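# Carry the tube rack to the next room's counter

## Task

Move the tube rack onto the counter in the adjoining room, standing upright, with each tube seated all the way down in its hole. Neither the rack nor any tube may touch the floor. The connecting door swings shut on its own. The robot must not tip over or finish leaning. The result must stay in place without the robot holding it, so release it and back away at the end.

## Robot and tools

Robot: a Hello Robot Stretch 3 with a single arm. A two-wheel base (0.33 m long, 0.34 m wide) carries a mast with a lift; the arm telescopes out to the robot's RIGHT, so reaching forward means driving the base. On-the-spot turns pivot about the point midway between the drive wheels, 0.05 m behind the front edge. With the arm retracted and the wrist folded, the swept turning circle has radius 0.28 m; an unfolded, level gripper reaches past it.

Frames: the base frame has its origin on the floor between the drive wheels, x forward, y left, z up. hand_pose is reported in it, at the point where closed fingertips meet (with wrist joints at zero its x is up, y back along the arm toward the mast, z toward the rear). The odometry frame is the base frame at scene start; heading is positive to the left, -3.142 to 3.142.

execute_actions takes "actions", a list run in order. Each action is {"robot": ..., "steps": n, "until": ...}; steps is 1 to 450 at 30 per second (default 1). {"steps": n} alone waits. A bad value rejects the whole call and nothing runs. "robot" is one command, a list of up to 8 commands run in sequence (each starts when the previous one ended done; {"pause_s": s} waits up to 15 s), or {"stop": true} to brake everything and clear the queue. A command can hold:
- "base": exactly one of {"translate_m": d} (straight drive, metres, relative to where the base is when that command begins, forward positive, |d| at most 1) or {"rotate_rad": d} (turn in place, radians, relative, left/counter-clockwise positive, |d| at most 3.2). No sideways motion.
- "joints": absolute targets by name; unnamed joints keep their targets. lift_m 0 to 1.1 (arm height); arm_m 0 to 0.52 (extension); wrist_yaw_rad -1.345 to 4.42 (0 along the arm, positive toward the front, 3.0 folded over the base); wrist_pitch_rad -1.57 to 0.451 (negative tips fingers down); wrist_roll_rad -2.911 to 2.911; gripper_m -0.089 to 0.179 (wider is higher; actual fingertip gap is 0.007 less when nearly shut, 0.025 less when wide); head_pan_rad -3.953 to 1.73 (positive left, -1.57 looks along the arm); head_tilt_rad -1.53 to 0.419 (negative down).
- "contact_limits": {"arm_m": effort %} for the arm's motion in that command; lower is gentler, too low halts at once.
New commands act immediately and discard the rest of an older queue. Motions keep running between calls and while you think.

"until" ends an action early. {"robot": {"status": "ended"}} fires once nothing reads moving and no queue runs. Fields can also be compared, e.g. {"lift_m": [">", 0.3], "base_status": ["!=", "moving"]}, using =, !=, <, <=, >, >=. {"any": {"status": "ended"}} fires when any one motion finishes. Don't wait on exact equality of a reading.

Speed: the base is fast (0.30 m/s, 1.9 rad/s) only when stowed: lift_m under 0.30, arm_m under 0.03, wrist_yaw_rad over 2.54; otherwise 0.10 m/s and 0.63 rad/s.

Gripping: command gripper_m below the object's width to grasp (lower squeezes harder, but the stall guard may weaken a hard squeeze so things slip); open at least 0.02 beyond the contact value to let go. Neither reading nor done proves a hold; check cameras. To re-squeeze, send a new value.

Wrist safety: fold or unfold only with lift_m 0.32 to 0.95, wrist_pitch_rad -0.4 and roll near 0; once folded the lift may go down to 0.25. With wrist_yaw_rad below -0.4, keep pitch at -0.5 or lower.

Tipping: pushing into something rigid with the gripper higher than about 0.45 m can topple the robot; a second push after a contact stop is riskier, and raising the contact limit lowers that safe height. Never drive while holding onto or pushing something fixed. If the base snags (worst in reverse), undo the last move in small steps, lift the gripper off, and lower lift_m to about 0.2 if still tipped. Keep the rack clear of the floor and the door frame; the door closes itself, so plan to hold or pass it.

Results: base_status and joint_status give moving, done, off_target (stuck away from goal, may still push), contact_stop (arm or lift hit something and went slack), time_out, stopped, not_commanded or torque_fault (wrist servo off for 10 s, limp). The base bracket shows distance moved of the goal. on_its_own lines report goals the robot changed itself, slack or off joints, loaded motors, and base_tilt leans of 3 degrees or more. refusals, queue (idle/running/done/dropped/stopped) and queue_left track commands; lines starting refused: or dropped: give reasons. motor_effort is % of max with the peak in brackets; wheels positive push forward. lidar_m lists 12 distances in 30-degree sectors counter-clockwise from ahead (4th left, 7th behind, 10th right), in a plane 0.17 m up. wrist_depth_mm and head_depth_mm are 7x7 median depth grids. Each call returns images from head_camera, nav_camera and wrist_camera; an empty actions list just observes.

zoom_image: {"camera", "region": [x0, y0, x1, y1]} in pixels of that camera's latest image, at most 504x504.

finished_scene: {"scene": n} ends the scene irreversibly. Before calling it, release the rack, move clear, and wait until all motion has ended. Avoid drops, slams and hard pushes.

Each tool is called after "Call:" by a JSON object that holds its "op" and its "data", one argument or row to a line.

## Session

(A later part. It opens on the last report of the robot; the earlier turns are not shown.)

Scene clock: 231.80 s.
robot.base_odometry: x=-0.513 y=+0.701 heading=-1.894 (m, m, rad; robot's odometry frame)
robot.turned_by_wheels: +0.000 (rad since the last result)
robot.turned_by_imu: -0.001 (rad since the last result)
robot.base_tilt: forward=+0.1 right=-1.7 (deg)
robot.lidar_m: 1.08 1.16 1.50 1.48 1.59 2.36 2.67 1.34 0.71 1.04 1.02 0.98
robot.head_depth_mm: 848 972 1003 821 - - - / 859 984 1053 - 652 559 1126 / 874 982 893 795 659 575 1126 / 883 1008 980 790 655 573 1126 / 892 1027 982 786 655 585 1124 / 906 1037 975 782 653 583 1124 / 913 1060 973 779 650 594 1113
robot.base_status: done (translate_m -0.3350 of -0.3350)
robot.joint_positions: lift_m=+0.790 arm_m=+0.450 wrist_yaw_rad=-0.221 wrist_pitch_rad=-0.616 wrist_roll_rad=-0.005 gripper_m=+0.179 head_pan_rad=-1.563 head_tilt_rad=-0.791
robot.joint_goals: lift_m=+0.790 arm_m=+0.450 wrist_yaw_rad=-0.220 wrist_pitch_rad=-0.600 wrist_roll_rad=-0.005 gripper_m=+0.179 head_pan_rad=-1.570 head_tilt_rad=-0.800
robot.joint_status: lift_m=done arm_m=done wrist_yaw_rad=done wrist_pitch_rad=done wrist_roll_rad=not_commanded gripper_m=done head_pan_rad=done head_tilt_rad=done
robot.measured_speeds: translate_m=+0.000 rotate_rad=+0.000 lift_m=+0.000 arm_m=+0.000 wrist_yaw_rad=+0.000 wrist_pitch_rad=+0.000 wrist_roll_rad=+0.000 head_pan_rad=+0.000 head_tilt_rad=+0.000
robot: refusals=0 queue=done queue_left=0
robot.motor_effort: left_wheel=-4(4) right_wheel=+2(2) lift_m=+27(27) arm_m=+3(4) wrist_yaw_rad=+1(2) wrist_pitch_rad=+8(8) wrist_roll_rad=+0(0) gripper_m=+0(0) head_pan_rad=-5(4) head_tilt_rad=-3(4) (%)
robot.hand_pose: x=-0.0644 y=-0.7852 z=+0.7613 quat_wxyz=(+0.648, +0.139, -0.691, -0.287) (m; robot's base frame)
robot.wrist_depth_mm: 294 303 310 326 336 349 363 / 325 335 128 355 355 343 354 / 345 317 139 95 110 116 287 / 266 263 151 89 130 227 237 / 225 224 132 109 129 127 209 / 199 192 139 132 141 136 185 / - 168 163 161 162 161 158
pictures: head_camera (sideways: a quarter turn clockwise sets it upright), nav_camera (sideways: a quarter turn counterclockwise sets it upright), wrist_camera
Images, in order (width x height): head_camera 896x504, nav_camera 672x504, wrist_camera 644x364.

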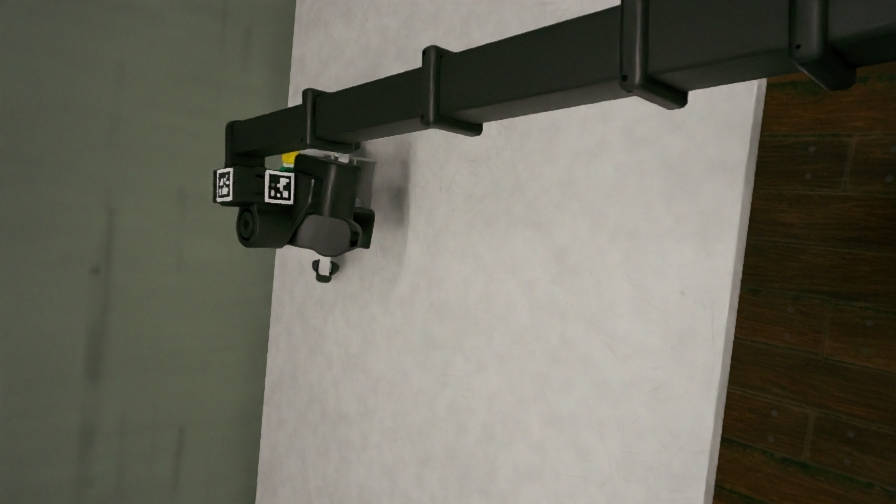

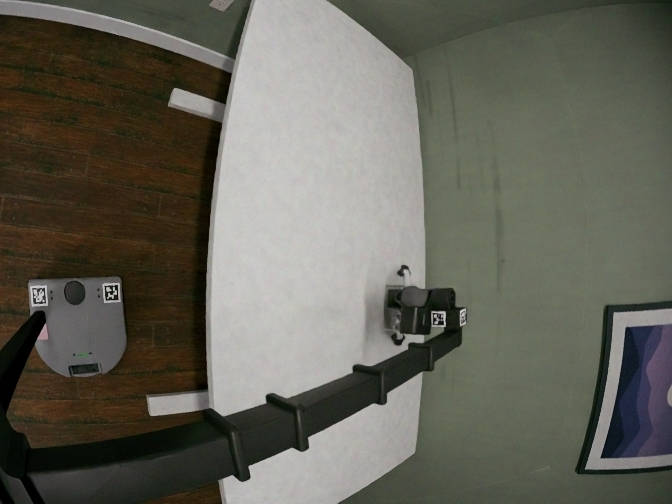

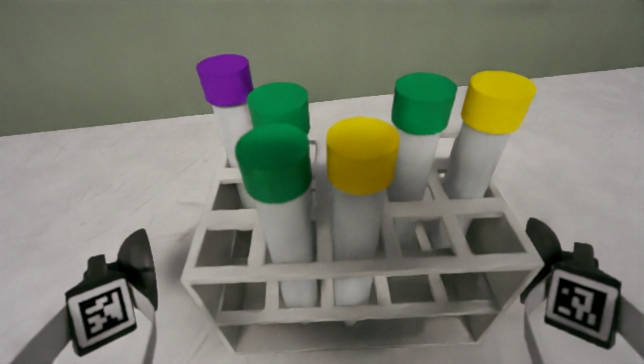

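Call:
{"op": "execute_actions", "data": {
  "actions": [
    {"robot":{"joints":{"arm_m":0.465},"base":{"translate_m":-0.012}},"steps":450,"until":{"robot":{"status":"ended"}}},
    {"robot":{"joints":{"gripper_m":0.125}},"steps":60}
  ]
}}

Scene clock: 241.00 s.
robot.base_odometry: x=-0.510 y=+0.713 heading=-1.894 (m, m, rad; robot's odometry frame)
robot.turned_by_wheels: +0.000 (rad since the last result)
robot.turned_by_imu: -0.001 (rad since the last result)
robot.base_tilt: forward=+0.1 right=-1.7 (deg)
robot.lidar_m: 1.10 1.18 1.50 1.48 1.59 2.35 2.66 1.33 0.70 1.03 1.04 0.99
robot.head_depth_mm: 850 970 1002 809 - - - / 861 985 1058 - 651 565 1133 / 868 980 901 788 656 576 1123 / 881 1011 974 789 658 575 1117 / 886 1023 984 785 654 583 1122 / 903 1038 981 781 651 584 1124 / 917 1053 976 778 652 594 1112
robot.base_status: done (translate_m -0.0120 of -0.0120)
robot.joint_positions: lift_m=+0.790 arm_m=+0.465 wrist_yaw_rad=-0.221 wrist_pitch_rad=-0.615 wrist_roll_rad=-0.005 gripper_m=+0.125 head_pan_rad=-1.563 head_tilt_rad=-0.791
robot.joint_goals: lift_m=+0.790 arm_m=+0.465 wrist_yaw_rad=-0.220 wrist_pitch_rad=-0.600 wrist_roll_rad=-0.005 gripper_m=+0.125 head_pan_rad=-1.570 head_tilt_rad=-0.800
robot.joint_status: lift_m=done arm_m=done wrist_yaw_rad=done wrist_pitch_rad=done wrist_roll_rad=not_commanded gripper_m=done head_pan_rad=done head_tilt_rad=done
robot.measured_speeds: translate_m=+0.000 rotate_rad=+0.000 lift_m=+0.000 arm_m=+0.000 wrist_yaw_rad=+0.000 wrist_pitch_rad=+0.000 wrist_roll_rad=+0.000 head_pan_rad=+0.000 head_tilt_rad=+0.000
robot: refusals=0 queue=done queue_left=0
robot.motor_effort: left_wheel=-3(8) right_wheel=+2(4) lift_m=+27(27) arm_m=+4(5) wrist_yaw_rad=+1(1) wrist_pitch_rad=+8(8) wrist_roll_rad=+0(0) gripper_m=-9(89) head_pan_rad=-3(4) head_tilt_rad=-3(4) (%)
robot.hand_pose: x=-0.0644 y=-0.8002 z=+0.7613 quat_wxyz=(+0.648, +0.139, -0.692, -0.287) (m; robot's base frame)
robot.wrist_depth_mm: 280 286 299 309 319 333 346 / 311 316 129 344 113 342 368 / 333 335 97 95 120 278 286 / 267 259 104 102 134 239 238 / 225 222 121 116 150 145 206 / 196 194 141 139 163 137 181 / 177 167 166 164 163 161 160
pictures: head_camera (sideways: a quarter turn clockwise sets it upright), nav_camera (sideways: a quarter turn counterclockwise sets it upright), wrist_camera
Images, in order (width x height): head_camera 896x504, nav_camera 672x504, wrist_camera 644x364.

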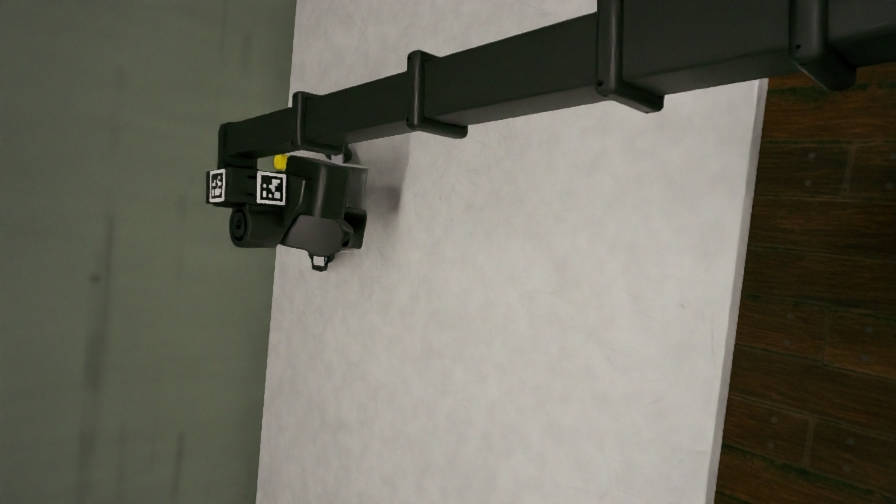

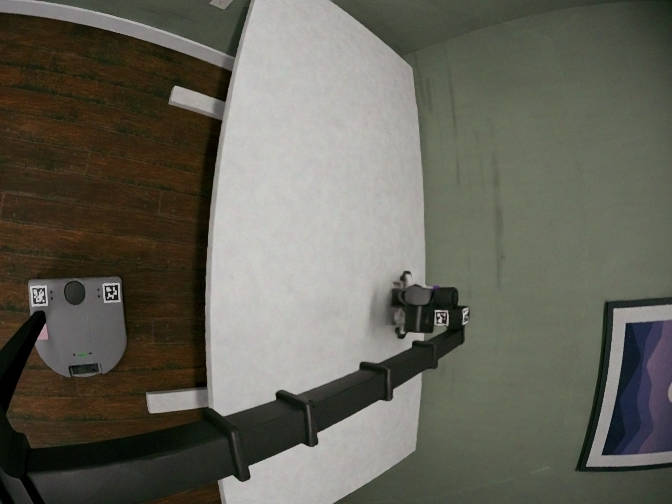

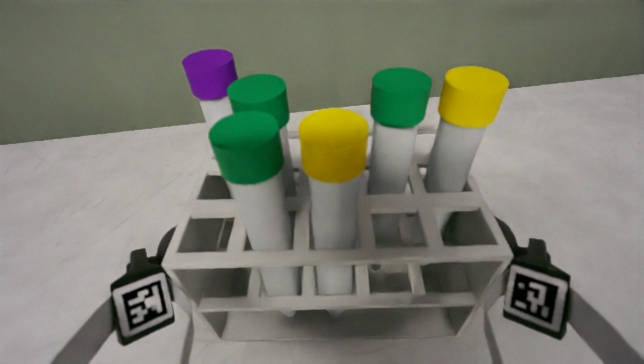

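Call:
{"op": "execute_actions", "data": {
  "actions": [
    {"robot":[{"joints":{"gripper_m":0.155}},{"joints":{"arm_m":0.49},"base":{"translate_m":-0.005}},{"joints":{"gripper_m":0.105}},{"pause_s":1},{"joints":{"lift_m":0.82}}],"steps":450,"until":{"robot":{"status":"ended"}}},
    {"steps":20}
  ]
}}

Scene clock: 250.83 s.
robot.base_odometry: x=-0.508 y=+0.717 heading=-1.894 (m, m, rad; robot's odometry frame)
robot.turned_by_wheels: +0.000 (rad since the last result)
robot.turned_by_imu: -0.002 (rad since the last result)
robot.base_tilt: forward=+0.1 right=-1.7 (deg)
robot.lidar_m: 1.10 1.18 1.50 1.49 1.59 2.35 2.65 1.34 0.70 1.03 1.11 1.00
robot.head_depth_mm: 849 971 1004 824 - - - / 858 961 - 771 652 565 1124 / 872 959 912 792 656 575 1127 / 883 992 953 789 656 575 1121 / 892 1028 983 787 654 584 1115 / 901 1046 979 784 652 582 1118 / 915 1059 972 778 651 593 1117
robot.base_status: done (translate_m -0.0050 of -0.0050)
robot.joint_positions: lift_m=+0.820 arm_m=+0.490 wrist_yaw_rad=-0.221 wrist_pitch_rad=-0.618 wrist_roll_rad=-0.005 gripper_m=+0.106 head_pan_rad=-1.563 head_tilt_rad=-0.791
robot.joint_goals: lift_m=+0.820 arm_m=+0.490 wrist_yaw_rad=-0.220 wrist_pitch_rad=-0.600 wrist_roll_rad=-0.005 gripper_m=+0.105 head_pan_rad=-1.570 head_tilt_rad=-0.800
robot.joint_status: lift_m=done arm_m=done wrist_yaw_rad=done wrist_pitch_rad=done wrist_roll_rad=not_commanded gripper_m=done head_pan_rad=done head_tilt_rad=done
robot.measured_speeds: translate_m=+0.000 rotate_rad=+0.000 lift_m=+0.000 arm_m=+0.000 wrist_yaw_rad=+0.000 wrist_pitch_rad=+0.000 wrist_roll_rad=+0.000 head_pan_rad=+0.000 head_tilt_rad=+0.000
robot: refusals=0 queue=done queue_left=0
robot.motor_effort: left_wheel=-4(9) right_wheel=+2(2) lift_m=+37(40) arm_m=+4(4) wrist_yaw_rad=+1(0) wrist_pitch_rad=+9(9) wrist_roll_rad=+0(0) gripper_m=-16(94) head_pan_rad=-3(5) head_tilt_rad=-4(4) (%)
robot.hand_pose: x=-0.0643 y=-0.8248 z=+0.7904 quat_wxyz=(+0.648, +0.140, -0.691, -0.288) (m; robot's base frame)
robot.wrist_depth_mm: 259 265 273 283 297 308 320 / 287 296 305 319 333 346 365 / 319 334 177 122 148 342 329 / 308 303 188 128 152 283 279 / 265 258 145 130 158 189 240 / 226 232 147 136 162 134 212 / 204 193 156 150 164 182 187
pictures: head_camera (sideways: a quarter turn clockwise sets it upright), nav_camera (sideways: a quarter turn counterclockwise sets it upright), wrist_camera
Images, in order (width x height): head_camera 896x504, nav_camera 672x504, wrist_camera 644x364.

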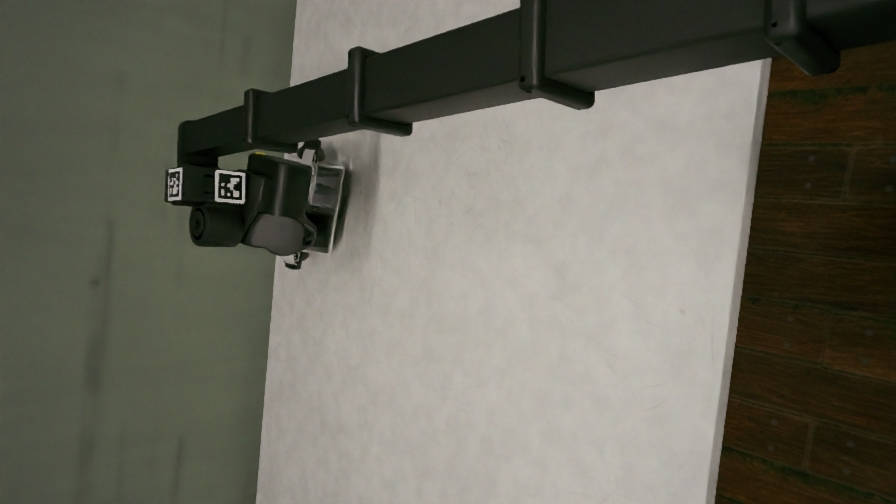

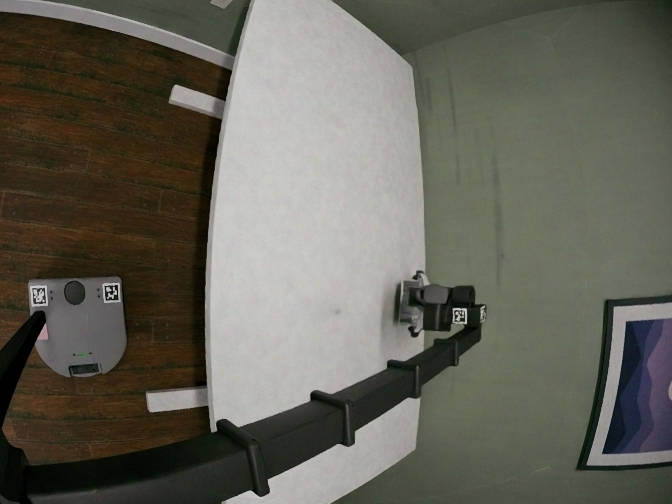

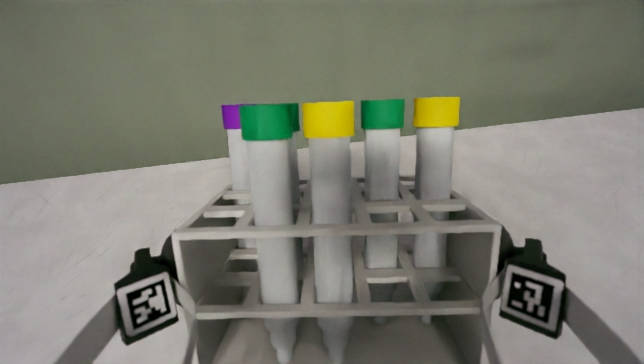

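Call:
{"op": "execute_actions", "data": {
  "actions": [
    {"robot":[{"joints":{"lift_m":0.79}},{"joints":{"gripper_m":0.16}},{"joints":{"arm_m":0.44}}],"steps":450,"until":{"robot":{"status":"ended"}}},
    {"steps":20}
  ]
}}

Scene clock: 261.30 s.
robot.base_odometry: x=-0.508 y=+0.717 heading=-1.894 (m, m, rad; robot's odometry frame)
robot.turned_by_wheels: +0.000 (rad since the last result)
robot.turned_by_imu: -0.002 (rad since the last result)
robot.base_tilt: forward=+0.0 right=-1.7 (deg)
robot.lidar_m: 1.10 1.18 1.50 1.49 1.60 2.35 2.66 1.34 0.69 1.04 1.11 1.00
robot.head_depth_mm: 850 970 1000 811 - - - / 860 980 1066 - 660 564 1128 / 873 984 - 792 658 576 1125 / 883 1009 988 788 658 575 1125 / 889 1028 978 783 656 583 1123 / 903 1044 978 782 653 582 1115 / 912 1058 972 780 650 593 1113
robot.base_status: done (translate_m -0.0050 of -0.0050)
robot.joint_positions: lift_m=+0.790 arm_m=+0.440 wrist_yaw_rad=-0.221 wrist_pitch_rad=-0.614 wrist_roll_rad=-0.005 gripper_m=+0.160 head_pan_rad=-1.563 head_tilt_rad=-0.791
robot.joint_goals: lift_m=+0.790 arm_m=+0.440 wrist_yaw_rad=-0.220 wrist_pitch_rad=-0.600 wrist_roll_rad=-0.005 gripper_m=+0.160 head_pan_rad=-1.570 head_tilt_rad=-0.800
robot.joint_status: lift_m=done arm_m=done wrist_yaw_rad=done wrist_pitch_rad=done wrist_roll_rad=not_commanded gripper_m=done head_pan_rad=done head_tilt_rad=done
robot.measured_speeds: translate_m=+0.000 rotate_rad=+0.000 lift_m=+0.000 arm_m=+0.000 wrist_yaw_rad=+0.000 wrist_pitch_rad=+0.000 wrist_roll_rad=+0.000 head_pan_rad=+0.000 head_tilt_rad=+0.000
robot: refusals=0 queue=done queue_left=0
robot.motor_effort: left_wheel=-3(4) right_wheel=+2(2) lift_m=+27(37) arm_m=-4(5) wrist_yaw_rad=+1(1) wrist_pitch_rad=+7(9) wrist_roll_rad=+0(0) gripper_m=+0(81) head_pan_rad=-3(4) head_tilt_rad=-4(5) (%)
robot.hand_pose: x=-0.0645 y=-0.7761 z=+0.7617 quat_wxyz=(+0.648, +0.139, -0.692, -0.287) (m; robot's base frame)
robot.wrist_depth_mm: 301 304 304 323 333 358 371 / 329 343 151 131 337 376 355 / 325 315 171 166 177 294 286 / 265 261 171 173 191 245 240 / 226 224 205 202 206 213 207 / 197 - 191 189 187 184 184 / - 168 170 168 166 165 159
pictures: head_camera (sideways: a quarter turn clockwise sets it upright), nav_camera (sideways: a quarter turn counterclockwise sets it upright), wrist_camera
Images, in order (width x height): head_camera 896x504, nav_camera 672x504, wrist_camera 644x364.

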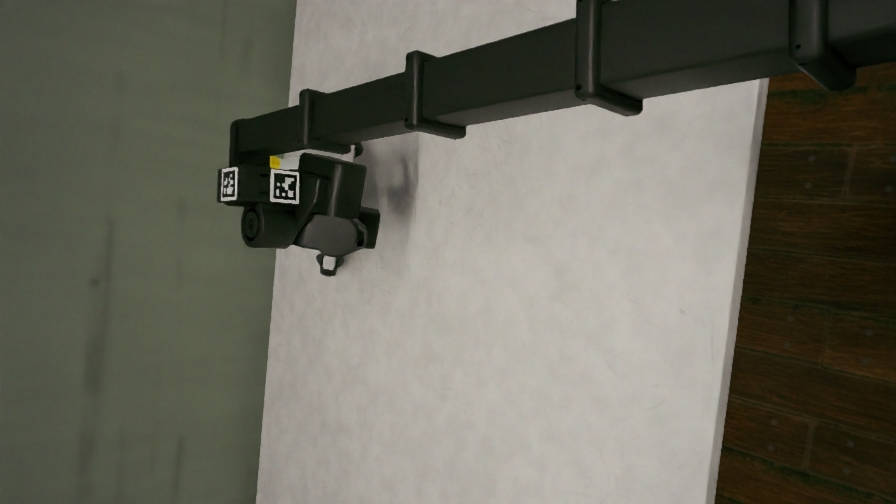

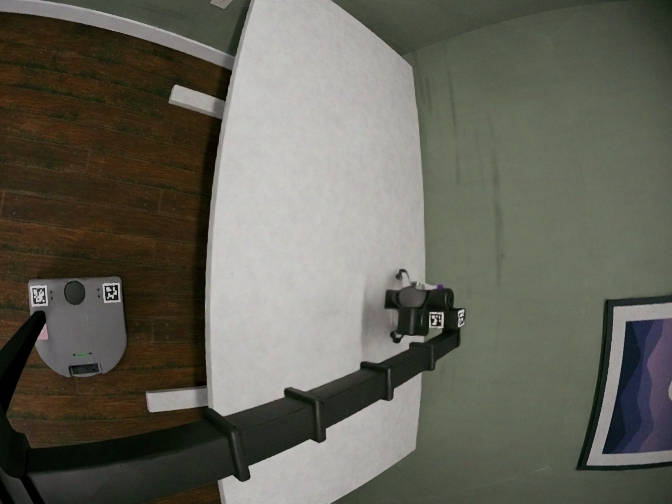

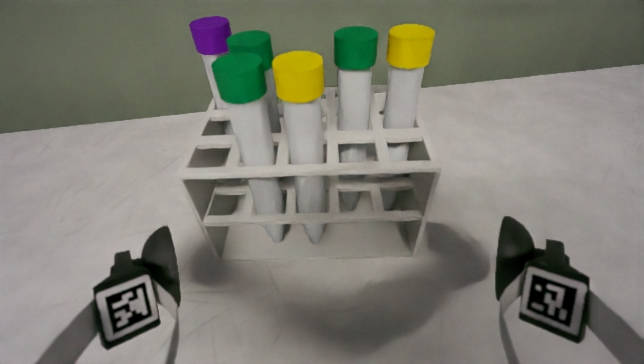

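Call:
{"op": "execute_actions", "data": {
  "actions": [
    {"robot":[{"joints":{"gripper_m":0.179}},{"joints":{"arm_m":0.51},"base":{"translate_m":-0.025}}],"steps":450,"until":{"robot":{"status":"ended"}}},
    {"steps":10}
  ]
}}

Scene clock: 274.33 s.
robot.base_odometry: x=-0.500 y=+0.741 heading=-1.894 (m, m, rad; robot's odometry frame)
robot.turned_by_wheels: +0.000 (rad since the last result)
robot.turned_by_imu: -0.001 (rad since the last result)
robot.base_tilt: forward=+0.1 right=-1.8 (deg)
robot.lidar_m: 1.13 1.21 1.51 1.49 1.60 2.36 2.63 1.33 0.68 1.03 1.11 1.01
robot.head_depth_mm: 846 970 1005 821 - - - / 853 978 1037 - 645 564 1130 / 873 962 923 792 658 564 1127 / 880 995 934 787 655 574 1123 / 888 1023 983 783 654 585 1123 / 898 1037 978 782 653 582 1117 / 915 1055 974 780 648 594 1115
robot.base_status: done (translate_m -0.0250 of -0.0250)
robot.joint_positions: lift_m=+0.790 arm_m=+0.510 wrist_yaw_rad=-0.221 wrist_pitch_rad=-0.614 wrist_roll_rad=-0.005 gripper_m=+0.179 head_pan_rad=-1.563 head_tilt_rad=-0.791
robot.joint_goals: lift_m=+0.790 arm_m=+0.510 wrist_yaw_rad=-0.220 wrist_pitch_rad=-0.600 wrist_roll_rad=-0.005 gripper_m=+0.179 head_pan_rad=-1.570 head_tilt_rad=-0.800
robot.joint_status: lift_m=done arm_m=done wrist_yaw_rad=done wrist_pitch_rad=done wrist_roll_rad=not_commanded gripper_m=done head_pan_rad=done head_tilt_rad=done
robot.measured_speeds: translate_m=+0.000 rotate_rad=+0.000 lift_m=+0.000 arm_m=+0.000 wrist_yaw_rad=+0.000 wrist_pitch_rad=+0.000 wrist_roll_rad=+0.000 head_pan_rad=+0.000 head_tilt_rad=+0.000
robot: refusals=0 queue=done queue_left=0
robot.motor_effort: left_wheel=-3(8) right_wheel=+2(3) lift_m=+27(27) arm_m=+4(4) wrist_yaw_rad=+1(1) wrist_pitch_rad=+7(7) wrist_roll_rad=+0(0) gripper_m=+0(76) head_pan_rad=-4(4) head_tilt_rad=-3(4) (%)
robot.hand_pose: x=-0.0644 y=-0.8455 z=+0.7617 quat_wxyz=(+0.648, +0.139, -0.692, -0.287) (m; robot's base frame)
robot.wrist_depth_mm: 238 244 252 264 271 282 297 / 262 271 133 295 296 314 334 / 292 305 94 165 104 282 287 / 267 262 95 96 122 243 239 / 225 212 119 116 129 209 208 / 197 146 144 139 138 177 185 / - 167 166 163 156 164 159
pictures: head_camera (sideways: a quarter turn clockwise sets it upright), nav_camera (sideways: a quarter turn counterclockwise sets it upright), wrist_camera
Images, in order (width x height): head_camera 896x504, nav_camera 672x504, wrist_camera 644x364.

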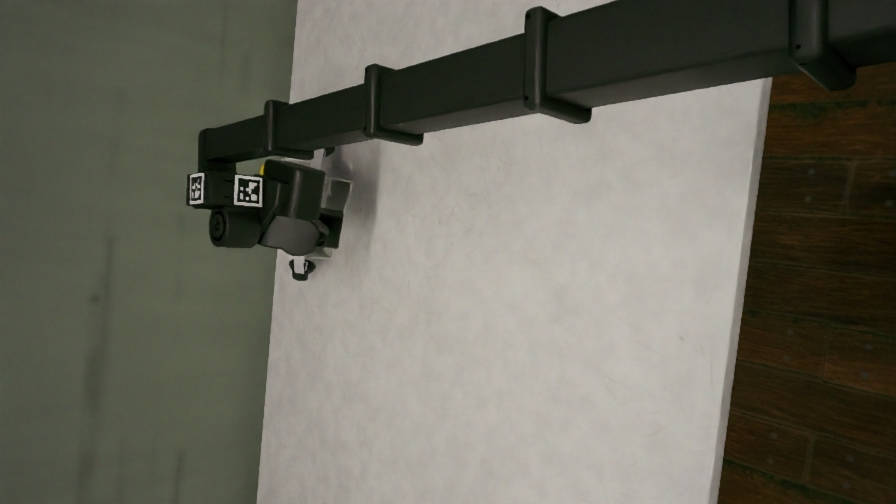

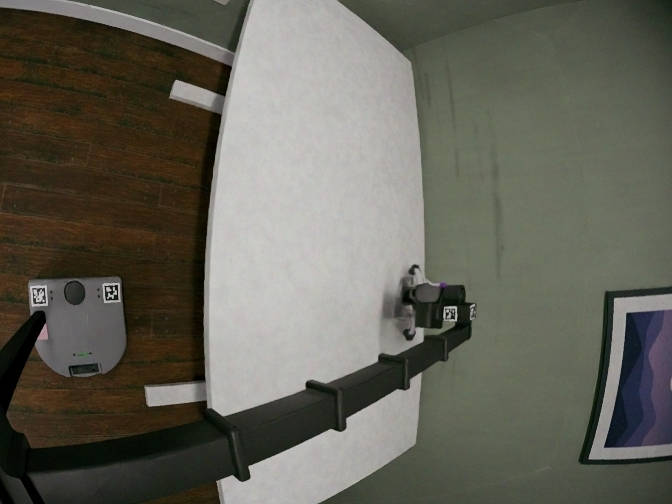

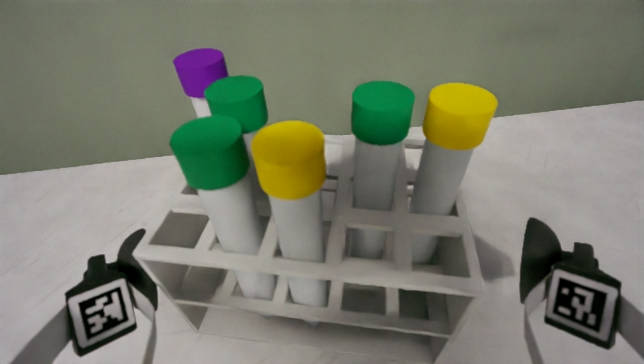

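Call:
{"op": "execute_actions", "data": {
  "actions": [
    {"robot":[{"joints":{"gripper_m":0.1}},{"pause_s":1.5},{"joints":{"lift_m":0.83}}],"steps":450,"until":{"robot":{"status":"ended"}}},
    {"steps":30}
  ]
}}

Scene clock: 283.43 s.
robot.base_odometry: x=-0.500 y=+0.741 heading=-1.894 (m, m, rad; robot's odometry frame)
robot.turned_by_wheels: +0.000 (rad since the last result)
robot.turned_by_imu: -0.002 (rad since the last result)
robot.base_tilt: forward=+0.1 right=-1.7 (deg)
robot.lidar_m: 1.12 1.21 1.51 1.49 1.60 2.35 2.64 1.33 0.68 1.03 1.11 1.01
robot.head_depth_mm: 845 969 1019 844 - - 1100 / 858 962 - 775 653 566 1129 / 864 945 923 793 657 563 1126 / 879 997 938 788 656 574 1124 / 891 1022 980 786 655 584 1122 / 900 1035 981 782 651 583 1117 / 914 1053 970 778 650 594 1114
robot.base_status: done (translate_m -0.0250 of -0.0250)
robot.joint_positions: lift_m=+0.830 arm_m=+0.510 wrist_yaw_rad=-0.221 wrist_pitch_rad=-0.619 wrist_roll_rad=-0.005 gripper_m=+0.101 head_pan_rad=-1.563 head_tilt_rad=-0.791
robot.joint_goals: lift_m=+0.830 arm_m=+0.510 wrist_yaw_rad=-0.220 wrist_pitch_rad=-0.600 wrist_roll_rad=-0.005 gripper_m=+0.100 head_pan_rad=-1.570 head_tilt_rad=-0.800
robot.joint_status: lift_m=done arm_m=done wrist_yaw_rad=done wrist_pitch_rad=done wrist_roll_rad=not_commanded gripper_m=done head_pan_rad=done head_tilt_rad=done
robot.measured_speeds: translate_m=+0.000 rotate_rad=+0.000 lift_m=+0.000 arm_m=+0.000 wrist_yaw_rad=+0.000 wrist_pitch_rad=+0.000 wrist_roll_rad=+0.000 head_pan_rad=+0.000 head_tilt_rad=+0.000
robot: refusals=0 queue=done queue_left=0
robot.motor_effort: left_wheel=-4(3) right_wheel=+2(2) lift_m=+36(35) arm_m=+4(4) wrist_yaw_rad=+1(1) wrist_pitch_rad=+10(10) wrist_roll_rad=+0(0) gripper_m=-17(95) head_pan_rad=-4(5) head_tilt_rad=-4(4) (%)
robot.hand_pose: x=-0.0642 y=-0.8447 z=+0.8003 quat_wxyz=(+0.648, +0.141, -0.691, -0.288) (m; robot's base frame)
robot.wrist_depth_mm: 238 246 256 265 275 284 297 / 263 273 285 296 309 324 336 / 300 306 308 133 157 357 365 / 328 335 296 137 159 297 289 / 274 272 149 137 160 198 253 / 239 242 146 139 158 133 223 / 214 204 159 146 167 190 195
pictures: head_camera (sideways: a quarter turn clockwise sets it upright), nav_camera (sideways: a quarter turn counterclockwise sets it upright), wrist_camera
Images, in order (width x height): head_camera 896x504, nav_camera 672x504, wrist_camera 644x364.

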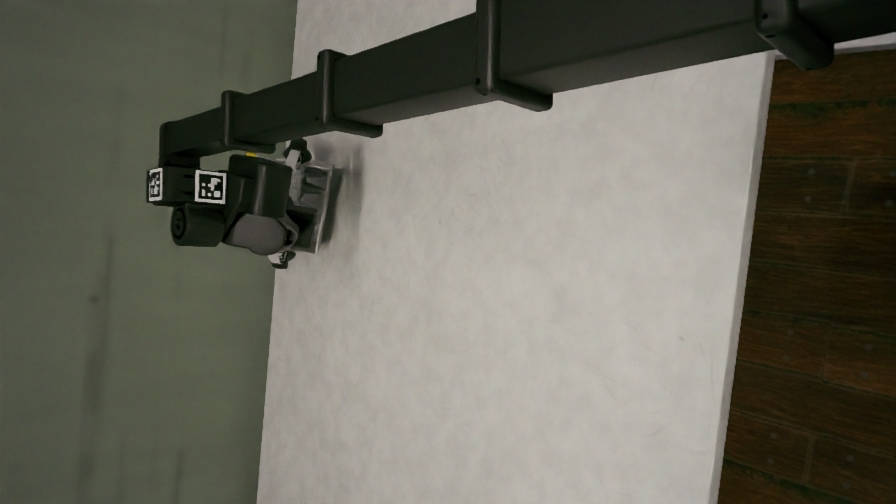

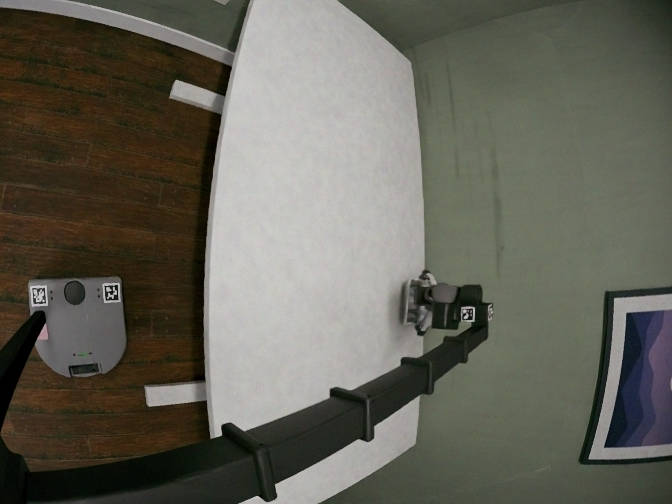

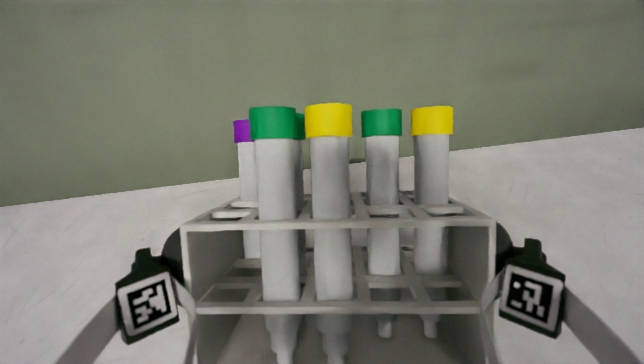

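Call:
{"op": "execute_actions", "data": {
  "actions": [
    {"robot":[{"joints":{"lift_m":0.792}},{"joints":{"arm_m":0.33}},{"joints":{"gripper_m":0.179}},{"joints":{"arm_m":0.375,"lift_m":0.78},"base":{"translate_m":-0.008}}],"steps":450,"until":{"robot":{"status":"ended"}}},
    {"steps":10}
  ]
}}

Scene clock: 298.37 s.
robot.base_odometry: x=-0.497 y=+0.749 heading=-1.894 (m, m, rad; robot's odometry frame)
robot.turned_by_wheels: +0.000 (rad since the last result)
robot.turned_by_imu: -0.002 (rad since the last result)
robot.base_tilt: forward=+0.2 right=-1.8 (deg)
robot.lidar_m: 1.13 1.22 1.51 1.49 1.60 2.36 2.63 1.33 0.67 1.03 1.11 1.02
robot.head_depth_mm: 847 966 999 821 688 - - / 857 979 1039 - 661 554 1135 / 867 994 - 770 659 563 1126 / 877 1010 1024 780 655 573 1125 / 889 1026 984 787 654 574 1119 / 900 1040 975 782 652 583 1120 / 909 1050 972 776 649 582 1118
robot.base_status: done (translate_m -0.0080 of -0.0080)
robot.joint_positions: lift_m=+0.780 arm_m=+0.375 wrist_yaw_rad=-0.221 wrist_pitch_rad=-0.613 wrist_roll_rad=-0.005 gripper_m=+0.179 head_pan_rad=-1.563 head_tilt_rad=-0.791
robot.joint_goals: lift_m=+0.780 arm_m=+0.375 wrist_yaw_rad=-0.220 wrist_pitch_rad=-0.600 wrist_roll_rad=-0.005 gripper_m=+0.179 head_pan_rad=-1.570 head_tilt_rad=-0.800
robot.joint_status: lift_m=done arm_m=done wrist_yaw_rad=done wrist_pitch_rad=done wrist_roll_rad=not_commanded gripper_m=done head_pan_rad=done head_tilt_rad=done
robot.measured_speeds: translate_m=+0.000 rotate_rad=+0.000 lift_m=+0.000 arm_m=+0.000 wrist_yaw_rad=+0.000 wrist_pitch_rad=+0.000 wrist_roll_rad=+0.000 head_pan_rad=+0.000 head_tilt_rad=+0.000
robot: refusals=0 queue=done queue_left=0
robot.motor_effort: left_wheel=-4(8) right_wheel=+2(3) lift_m=+27(38) arm_m=+3(5) wrist_yaw_rad=+1(1) wrist_pitch_rad=+7(10) wrist_roll_rad=+0(0) gripper_m=+0(86) head_pan_rad=-3(5) head_tilt_rad=-4(3) (%)
robot.hand_pose: x=-0.0644 y=-0.7105 z=+0.7517 quat_wxyz=(+0.648, +0.139, -0.692, -0.287) (m; robot's base frame)
robot.wrist_depth_mm: 351 360 370 393 408 412 427 / 379 383 102 366 97 95 330 / 309 299 78 76 101 101 271 / 252 246 79 77 117 223 226 / 212 206 101 98 117 118 198 / 190 111 126 103 130 100 175 / - 158 151 150 149 145 149
pictures: head_camera (sideways: a quarter turn clockwise sets it upright), nav_camera (sideways: a quarter turn counterclockwise sets it upright), wrist_camera
Images, in order (width x height): head_camera 896x504, nav_camera 672x504, wrist_camera 644x364.

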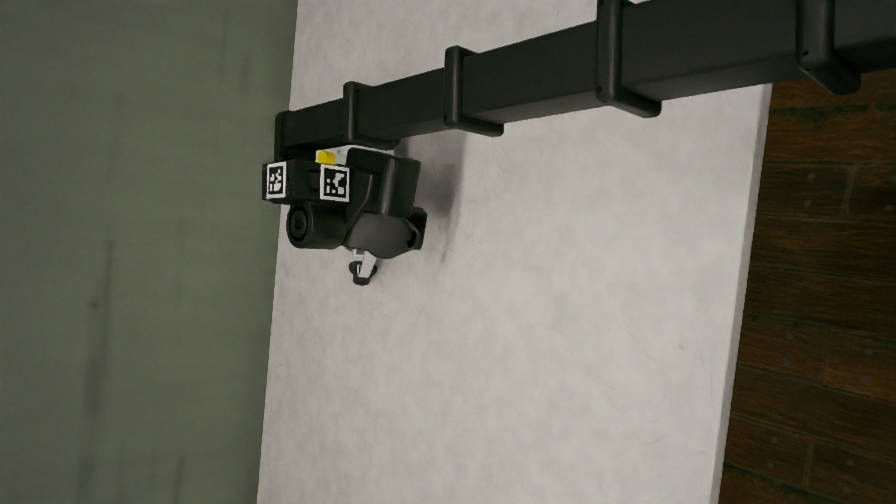

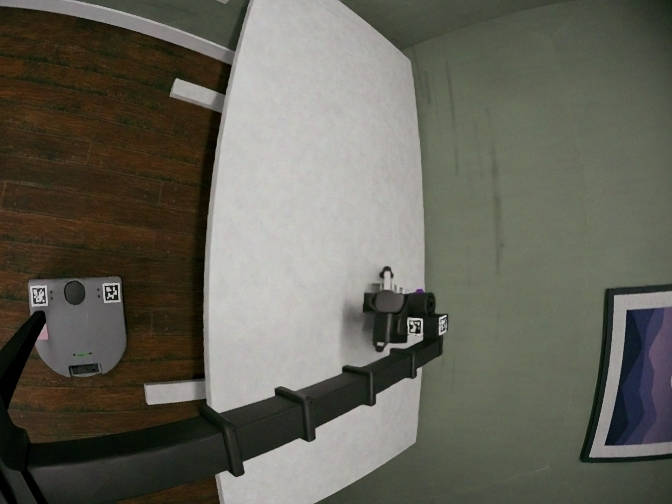

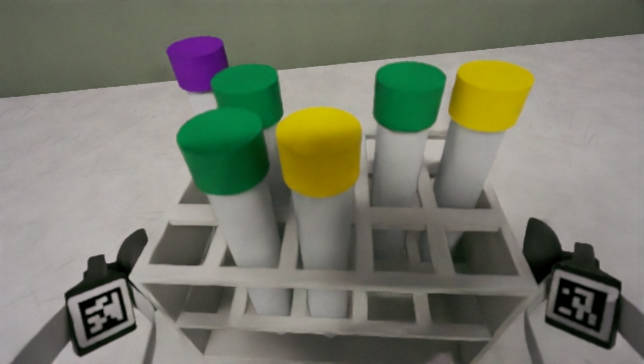

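Call:
{"op": "execute_actions", "data": {
  "actions": [
    {"robot":[{"joints":{"gripper_m":0.1}},{"pause_s":1.5},{"joints":{"lift_m":0.83}}],"steps":450,"until":{"robot":{"status":"ended"}}},
    {"steps":30}
  ]
}}

Scene clock: 312.57 s.
robot.base_odometry: x=-0.497 y=+0.749 heading=-1.894 (m, m, rad; robot's odometry frame)
robot.turned_by_wheels: +0.000 (rad since the last result)
robot.turned_by_imu: -0.003 (rad since the last result)
robot.base_tilt: forward=+0.1 right=-1.8 (deg)
robot.lidar_m: 1.13 1.22 1.51 1.49 1.60 2.36 2.63 1.33 0.68 1.03 1.11 1.02
robot.head_depth_mm: 847 968 1006 821 - - 1098 / 858 969 - 771 661 564 1131 / 868 971 - 791 658 563 1127 / 875 1002 1004 789 655 576 1121 / 890 1025 982 786 653 572 1124 / 902 1037 982 784 651 582 1119 / 910 1048 969 778 649 582 1115
robot.base_status: done (translate_m -0.0080 of -0.0080)
robot.joint_positions: lift_m=+0.830 arm_m=+0.375 wrist_yaw_rad=-0.221 wrist_pitch_rad=-0.619 wrist_roll_rad=-0.005 gripper_m=+0.101 head_pan_rad=-1.563 head_tilt_rad=-0.791
robot.joint_goals: lift_m=+0.830 arm_m=+0.375 wrist_yaw_rad=-0.220 wrist_pitch_rad=-0.600 wrist_roll_rad=-0.005 gripper_m=+0.100 head_pan_rad=-1.570 head_tilt_rad=-0.800
robot.joint_status: lift_m=done arm_m=done wrist_yaw_rad=done wrist_pitch_rad=done wrist_roll_rad=not_commanded gripper_m=done head_pan_rad=done head_tilt_rad=done
robot.measured_speeds: translate_m=+0.000 rotate_rad=+0.000 lift_m=+0.000 arm_m=+0.000 wrist_yaw_rad=+0.000 wrist_pitch_rad=+0.000 wrist_roll_rad=+0.000 head_pan_rad=+0.000 head_tilt_rad=+0.000
robot: refusals=0 queue=done queue_left=0
robot.motor_effort: left_wheel=-4(4) right_wheel=+2(2) lift_m=+36(37) arm_m=+4(4) wrist_yaw_rad=+1(1) wrist_pitch_rad=+10(10) wrist_roll_rad=+0(0) gripper_m=-18(97) head_pan_rad=-4(6) head_tilt_rad=-4(3) (%)
robot.hand_pose: x=-0.0642 y=-0.7096 z=+0.8002 quat_wxyz=(+0.648, +0.141, -0.691, -0.288) (m; robot's base frame)
robot.wrist_depth_mm: 348 361 372 385 407 427 442 / 391 405 426 428 442 442 428 / 404 385 378 151 180 354 347 / 322 318 202 145 170 297 291 / 274 275 165 141 165 249 252 / 239 244 146 136 159 134 223 / 215 204 159 144 159 191 197
pictures: head_camera (sideways: a quarter turn clockwise sets it upright), nav_camera (sideways: a quarter turn counterclockwise sets it upright), wrist_camera
Images, in order (width x height): head_camera 896x504, nav_camera 672x504, wrist_camera 644x364.

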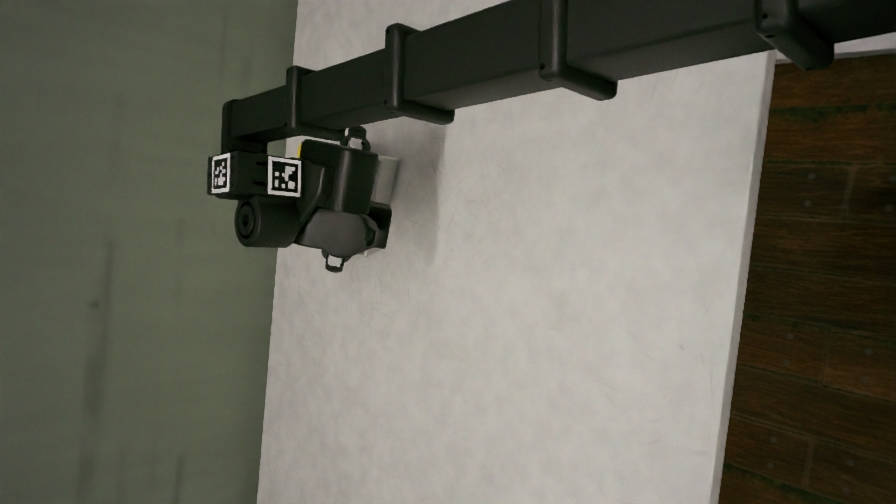

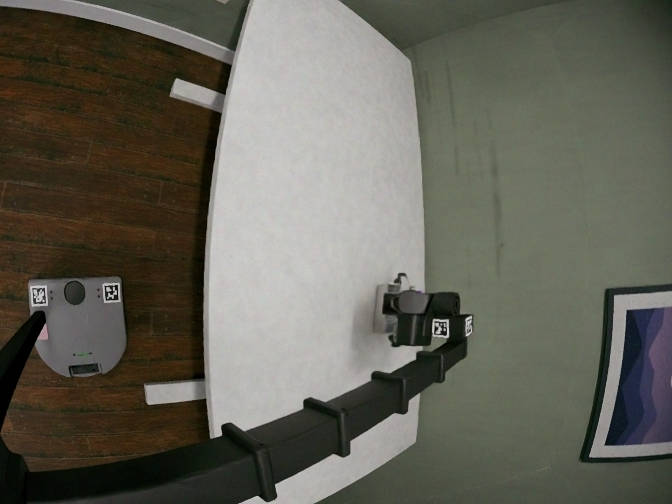

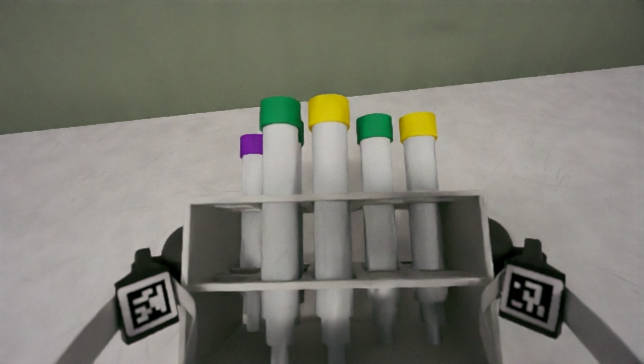

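Call:
{"op": "execute_actions", "data": {
  "actions": [
    {"robot":[{"joints":{"wrist_pitch_rad":-0.3,"lift_m":0.84}},{"joints":{"wrist_pitch_rad":0.0}}],"steps":450,"until":{"robot":{"status":"ended"}}},
    {"steps":30}
  ]
}}

Scene clock: 321.53 s.
robot.base_odometry: x=-0.497 y=+0.749 heading=-1.894 (m, m, rad; robot's odometry frame)
robot.turned_by_wheels: +0.000 (rad since the last result)
robot.turned_by_imu: -0.001 (rad since the last result)
robot.base_tilt: forward=+0.2 right=-1.7 (deg)
robot.lidar_m: 1.13 1.22 1.51 1.49 1.60 2.36 2.63 1.33 0.67 1.03 1.11 1.02
robot.head_depth_mm: 850 968 1038 - - - 1088 / 853 953 - 773 660 566 1132 / 868 734 - 791 658 565 1127 / 876 985 983 786 658 574 1126 / 889 1027 981 787 653 570 1125 / 900 1039 977 783 649 582 1119 / 912 1050 969 779 648 581 1108
robot.base_status: done (translate_m -0.0080 of -0.0080)
robot.joint_positions: lift_m=+0.840 arm_m=+0.375 wrist_yaw_rad=-0.221 wrist_pitch_rad=-0.034 wrist_roll_rad=-0.005 gripper_m=+0.101 head_pan_rad=-1.563 head_tilt_rad=-0.791
robot.joint_goals: lift_m=+0.840 arm_m=+0.375 wrist_yaw_rad=-0.220 wrist_pitch_rad=+0.000 wrist_roll_rad=-0.005 gripper_m=+0.100 head_pan_rad=-1.570 head_tilt_rad=-0.800
robot.joint_status: lift_m=done arm_m=done wrist_yaw_rad=done wrist_pitch_rad=done wrist_roll_rad=not_commanded gripper_m=done head_pan_rad=done head_tilt_rad=done
robot.measured_speeds: translate_m=+0.000 rotate_rad=+0.000 lift_m=+0.000 arm_m=+0.000 wrist_yaw_rad=+0.000 wrist_pitch_rad=+0.000 wrist_roll_rad=+0.000 head_pan_rad=+0.000 head_tilt_rad=+0.000
robot: refusals=0 queue=done queue_left=0
robot.motor_effort: left_wheel=-4(4) right_wheel=+2(2) lift_m=+36(37) arm_m=+3(4) wrist_yaw_rad=+1(1) wrist_pitch_rad=+17(16) wrist_roll_rad=+0(0) gripper_m=-18(18) head_pan_rad=-3(3) head_tilt_rad=-4(4) (%)
robot.hand_pose: x=-0.0774 y=-0.7688 z=+0.9458 quat_wxyz=(+0.703, -0.066, -0.702, -0.090) (m; robot's base frame)
robot.wrist_depth_mm: 356 361 374 384 393 416 419 / 366 371 383 393 402 422 429 / 367 381 390 151 179 431 454 / 386 396 203 146 170 450 463 / 394 404 164 141 165 451 484 / 409 414 148 136 159 134 503 / 420 435 161 144 160 382 410
pictures: head_camera (sideways: a quarter turn clockwise sets it upright), nav_camera (sideways: a quarter turn counterclockwise sets it upright), wrist_camera
Images, in order (width x height): head_camera 896x504, nav_camera 672x504, wrist_camera 644x364.

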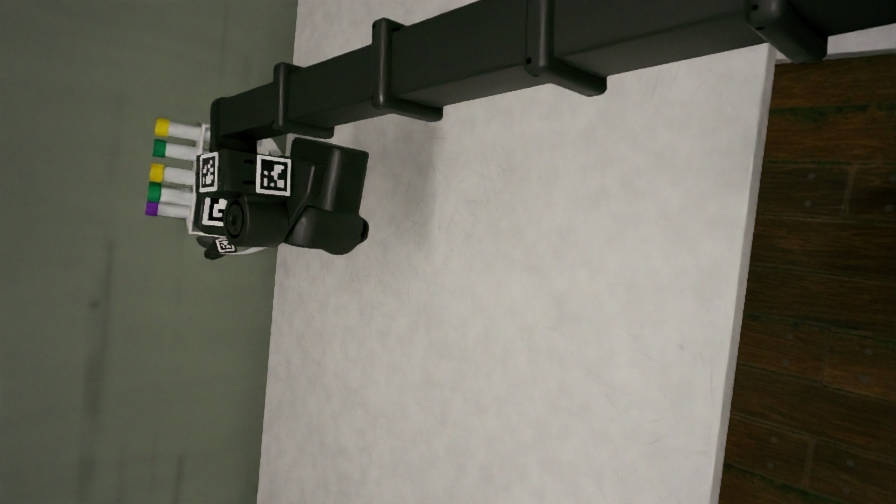

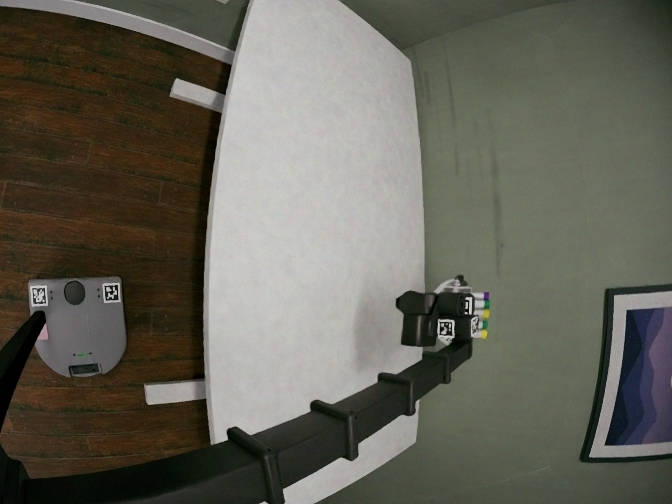

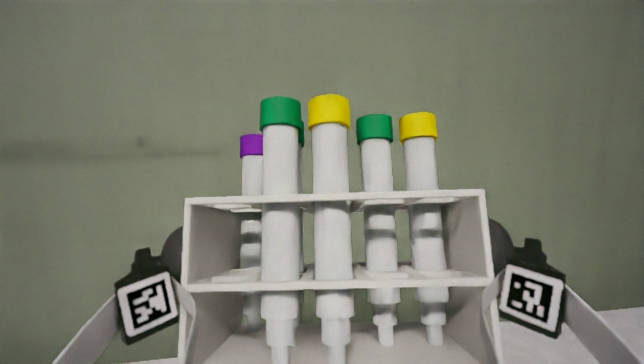

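Call:
{"op": "execute_actions", "data": {
  "actions": [
    {"robot":[{"joints":{"arm_m":0.0,"head_pan_rad":0,"head_tilt_rad":-0.5}},{"joints":{"wrist_yaw_rad":1.5}},{"base":{"rotate_rad":-3.14}},{"base":{"translate_m":0.6},"joints":{"head_pan_rad":-0.5,"head_tilt_rad":-0.3}}],"steps":450,"until":{"robot":{"status":"ended"}}},
    {"steps":450,"until":{"robot":{"status":"ended"}}}
  ]
}}

Scene clock: 347.50 s.
robot.base_odometry: x=-0.308 y=+1.318 heading=+1.250 (m, m, rad; robot's odometry frame)
robot.turned_by_wheels: -3.140 (rad since the last result)
robot.turned_by_imu: -3.179 (rad since the last result)
robot.base_tilt: forward=+0.1 right=-1.7 (deg)
robot.lidar_m: 2.03 1.25 0.98 0.55 0.55 1.53 1.73 1.85 1.58 1.55 1.75 2.06
robot.head_depth_mm: 2061 2115 2181 2260 2254 1900 1477 / 2069 2225 2369 2556 2535 1893 1430 / 2001 2133 2284 2425 2511 1875 348 / 1892 2007 2150 2296 2444 1868 382 / 1812 1938 2057 2165 2319 1862 1373 / 1744 1850 1972 2073 2204 1861 1448 / 1680 1759 1877 2006 2128 1833 1446
robot.base_status: done (translate_m +0.6000 of +0.6000)
robot.joint_positions: lift_m=+0.840 arm_m=+0.000 wrist_yaw_rad=+1.498 wrist_pitch_rad=-0.033 wrist_roll_rad=-0.005 gripper_m=+0.101 head_pan_rad=-0.493 head_tilt_rad=-0.310
robot.joint_goals: lift_m=+0.840 arm_m=+0.000 wrist_yaw_rad=+1.500 wrist_pitch_rad=+0.000 wrist_roll_rad=-0.005 gripper_m=+0.100 head_pan_rad=-0.500 head_tilt_rad=-0.300
robot.joint_status: lift_m=done arm_m=done wrist_yaw_rad=done wrist_pitch_rad=done wrist_roll_rad=not_commanded gripper_m=done head_pan_rad=done head_tilt_rad=done
robot.measured_speeds: translate_m=+0.000 rotate_rad=+0.000 lift_m=+0.000 arm_m=+0.000 wrist_yaw_rad=+0.000 wrist_pitch_rad=+0.000 wrist_roll_rad=+0.000 head_pan_rad=+0.000 head_tilt_rad=+0.000
robot: refusals=0 queue=done queue_left=0
robot.motor_effort: left_wheel=+4(9) right_wheel=-3(5) lift_m=+36(36) arm_m=-5(5) wrist_yaw_rad=+1(2) wrist_pitch_rad=+16(17) wrist_roll_rad=+0(0) gripper_m=-18(17) head_pan_rad=-4(54) head_tilt_rad=+4(22) (%)
robot.hand_pose: x=+0.2333 y=-0.1639 z=+0.9461 quat_wxyz=(+0.527, +0.489, -0.508, +0.474) (m; robot's base frame)
robot.wrist_depth_mm: - - - - - - - / - - - - - - - / - - - 151 181 - - / - - 202 146 169 - - / - - 165 142 166 - - / - - 147 136 159 134 - / - - 160 144 160 - -
pictures: head_camera (sideways: a quarter turn clockwise sets it upright), nav_camera (sideways: a quarter turn counterclockwise sets it upright), wrist_camera
Images, in order (width x height): head_camera 896x504, nav_camera 672x504, wrist_camera 644x364.

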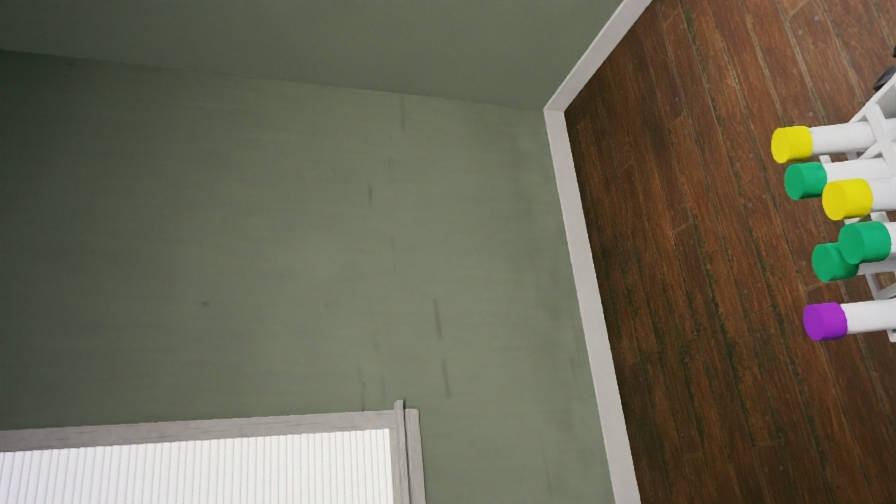

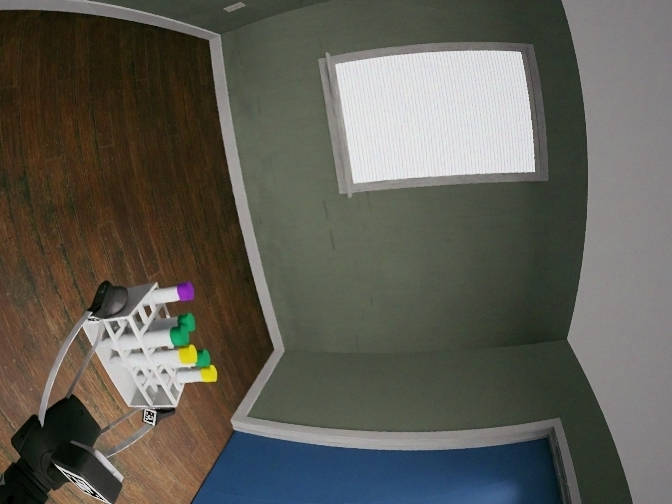

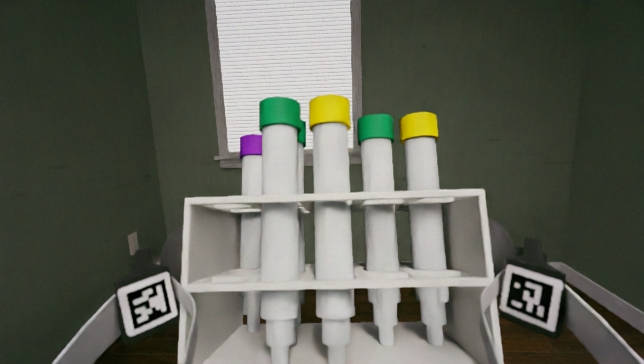

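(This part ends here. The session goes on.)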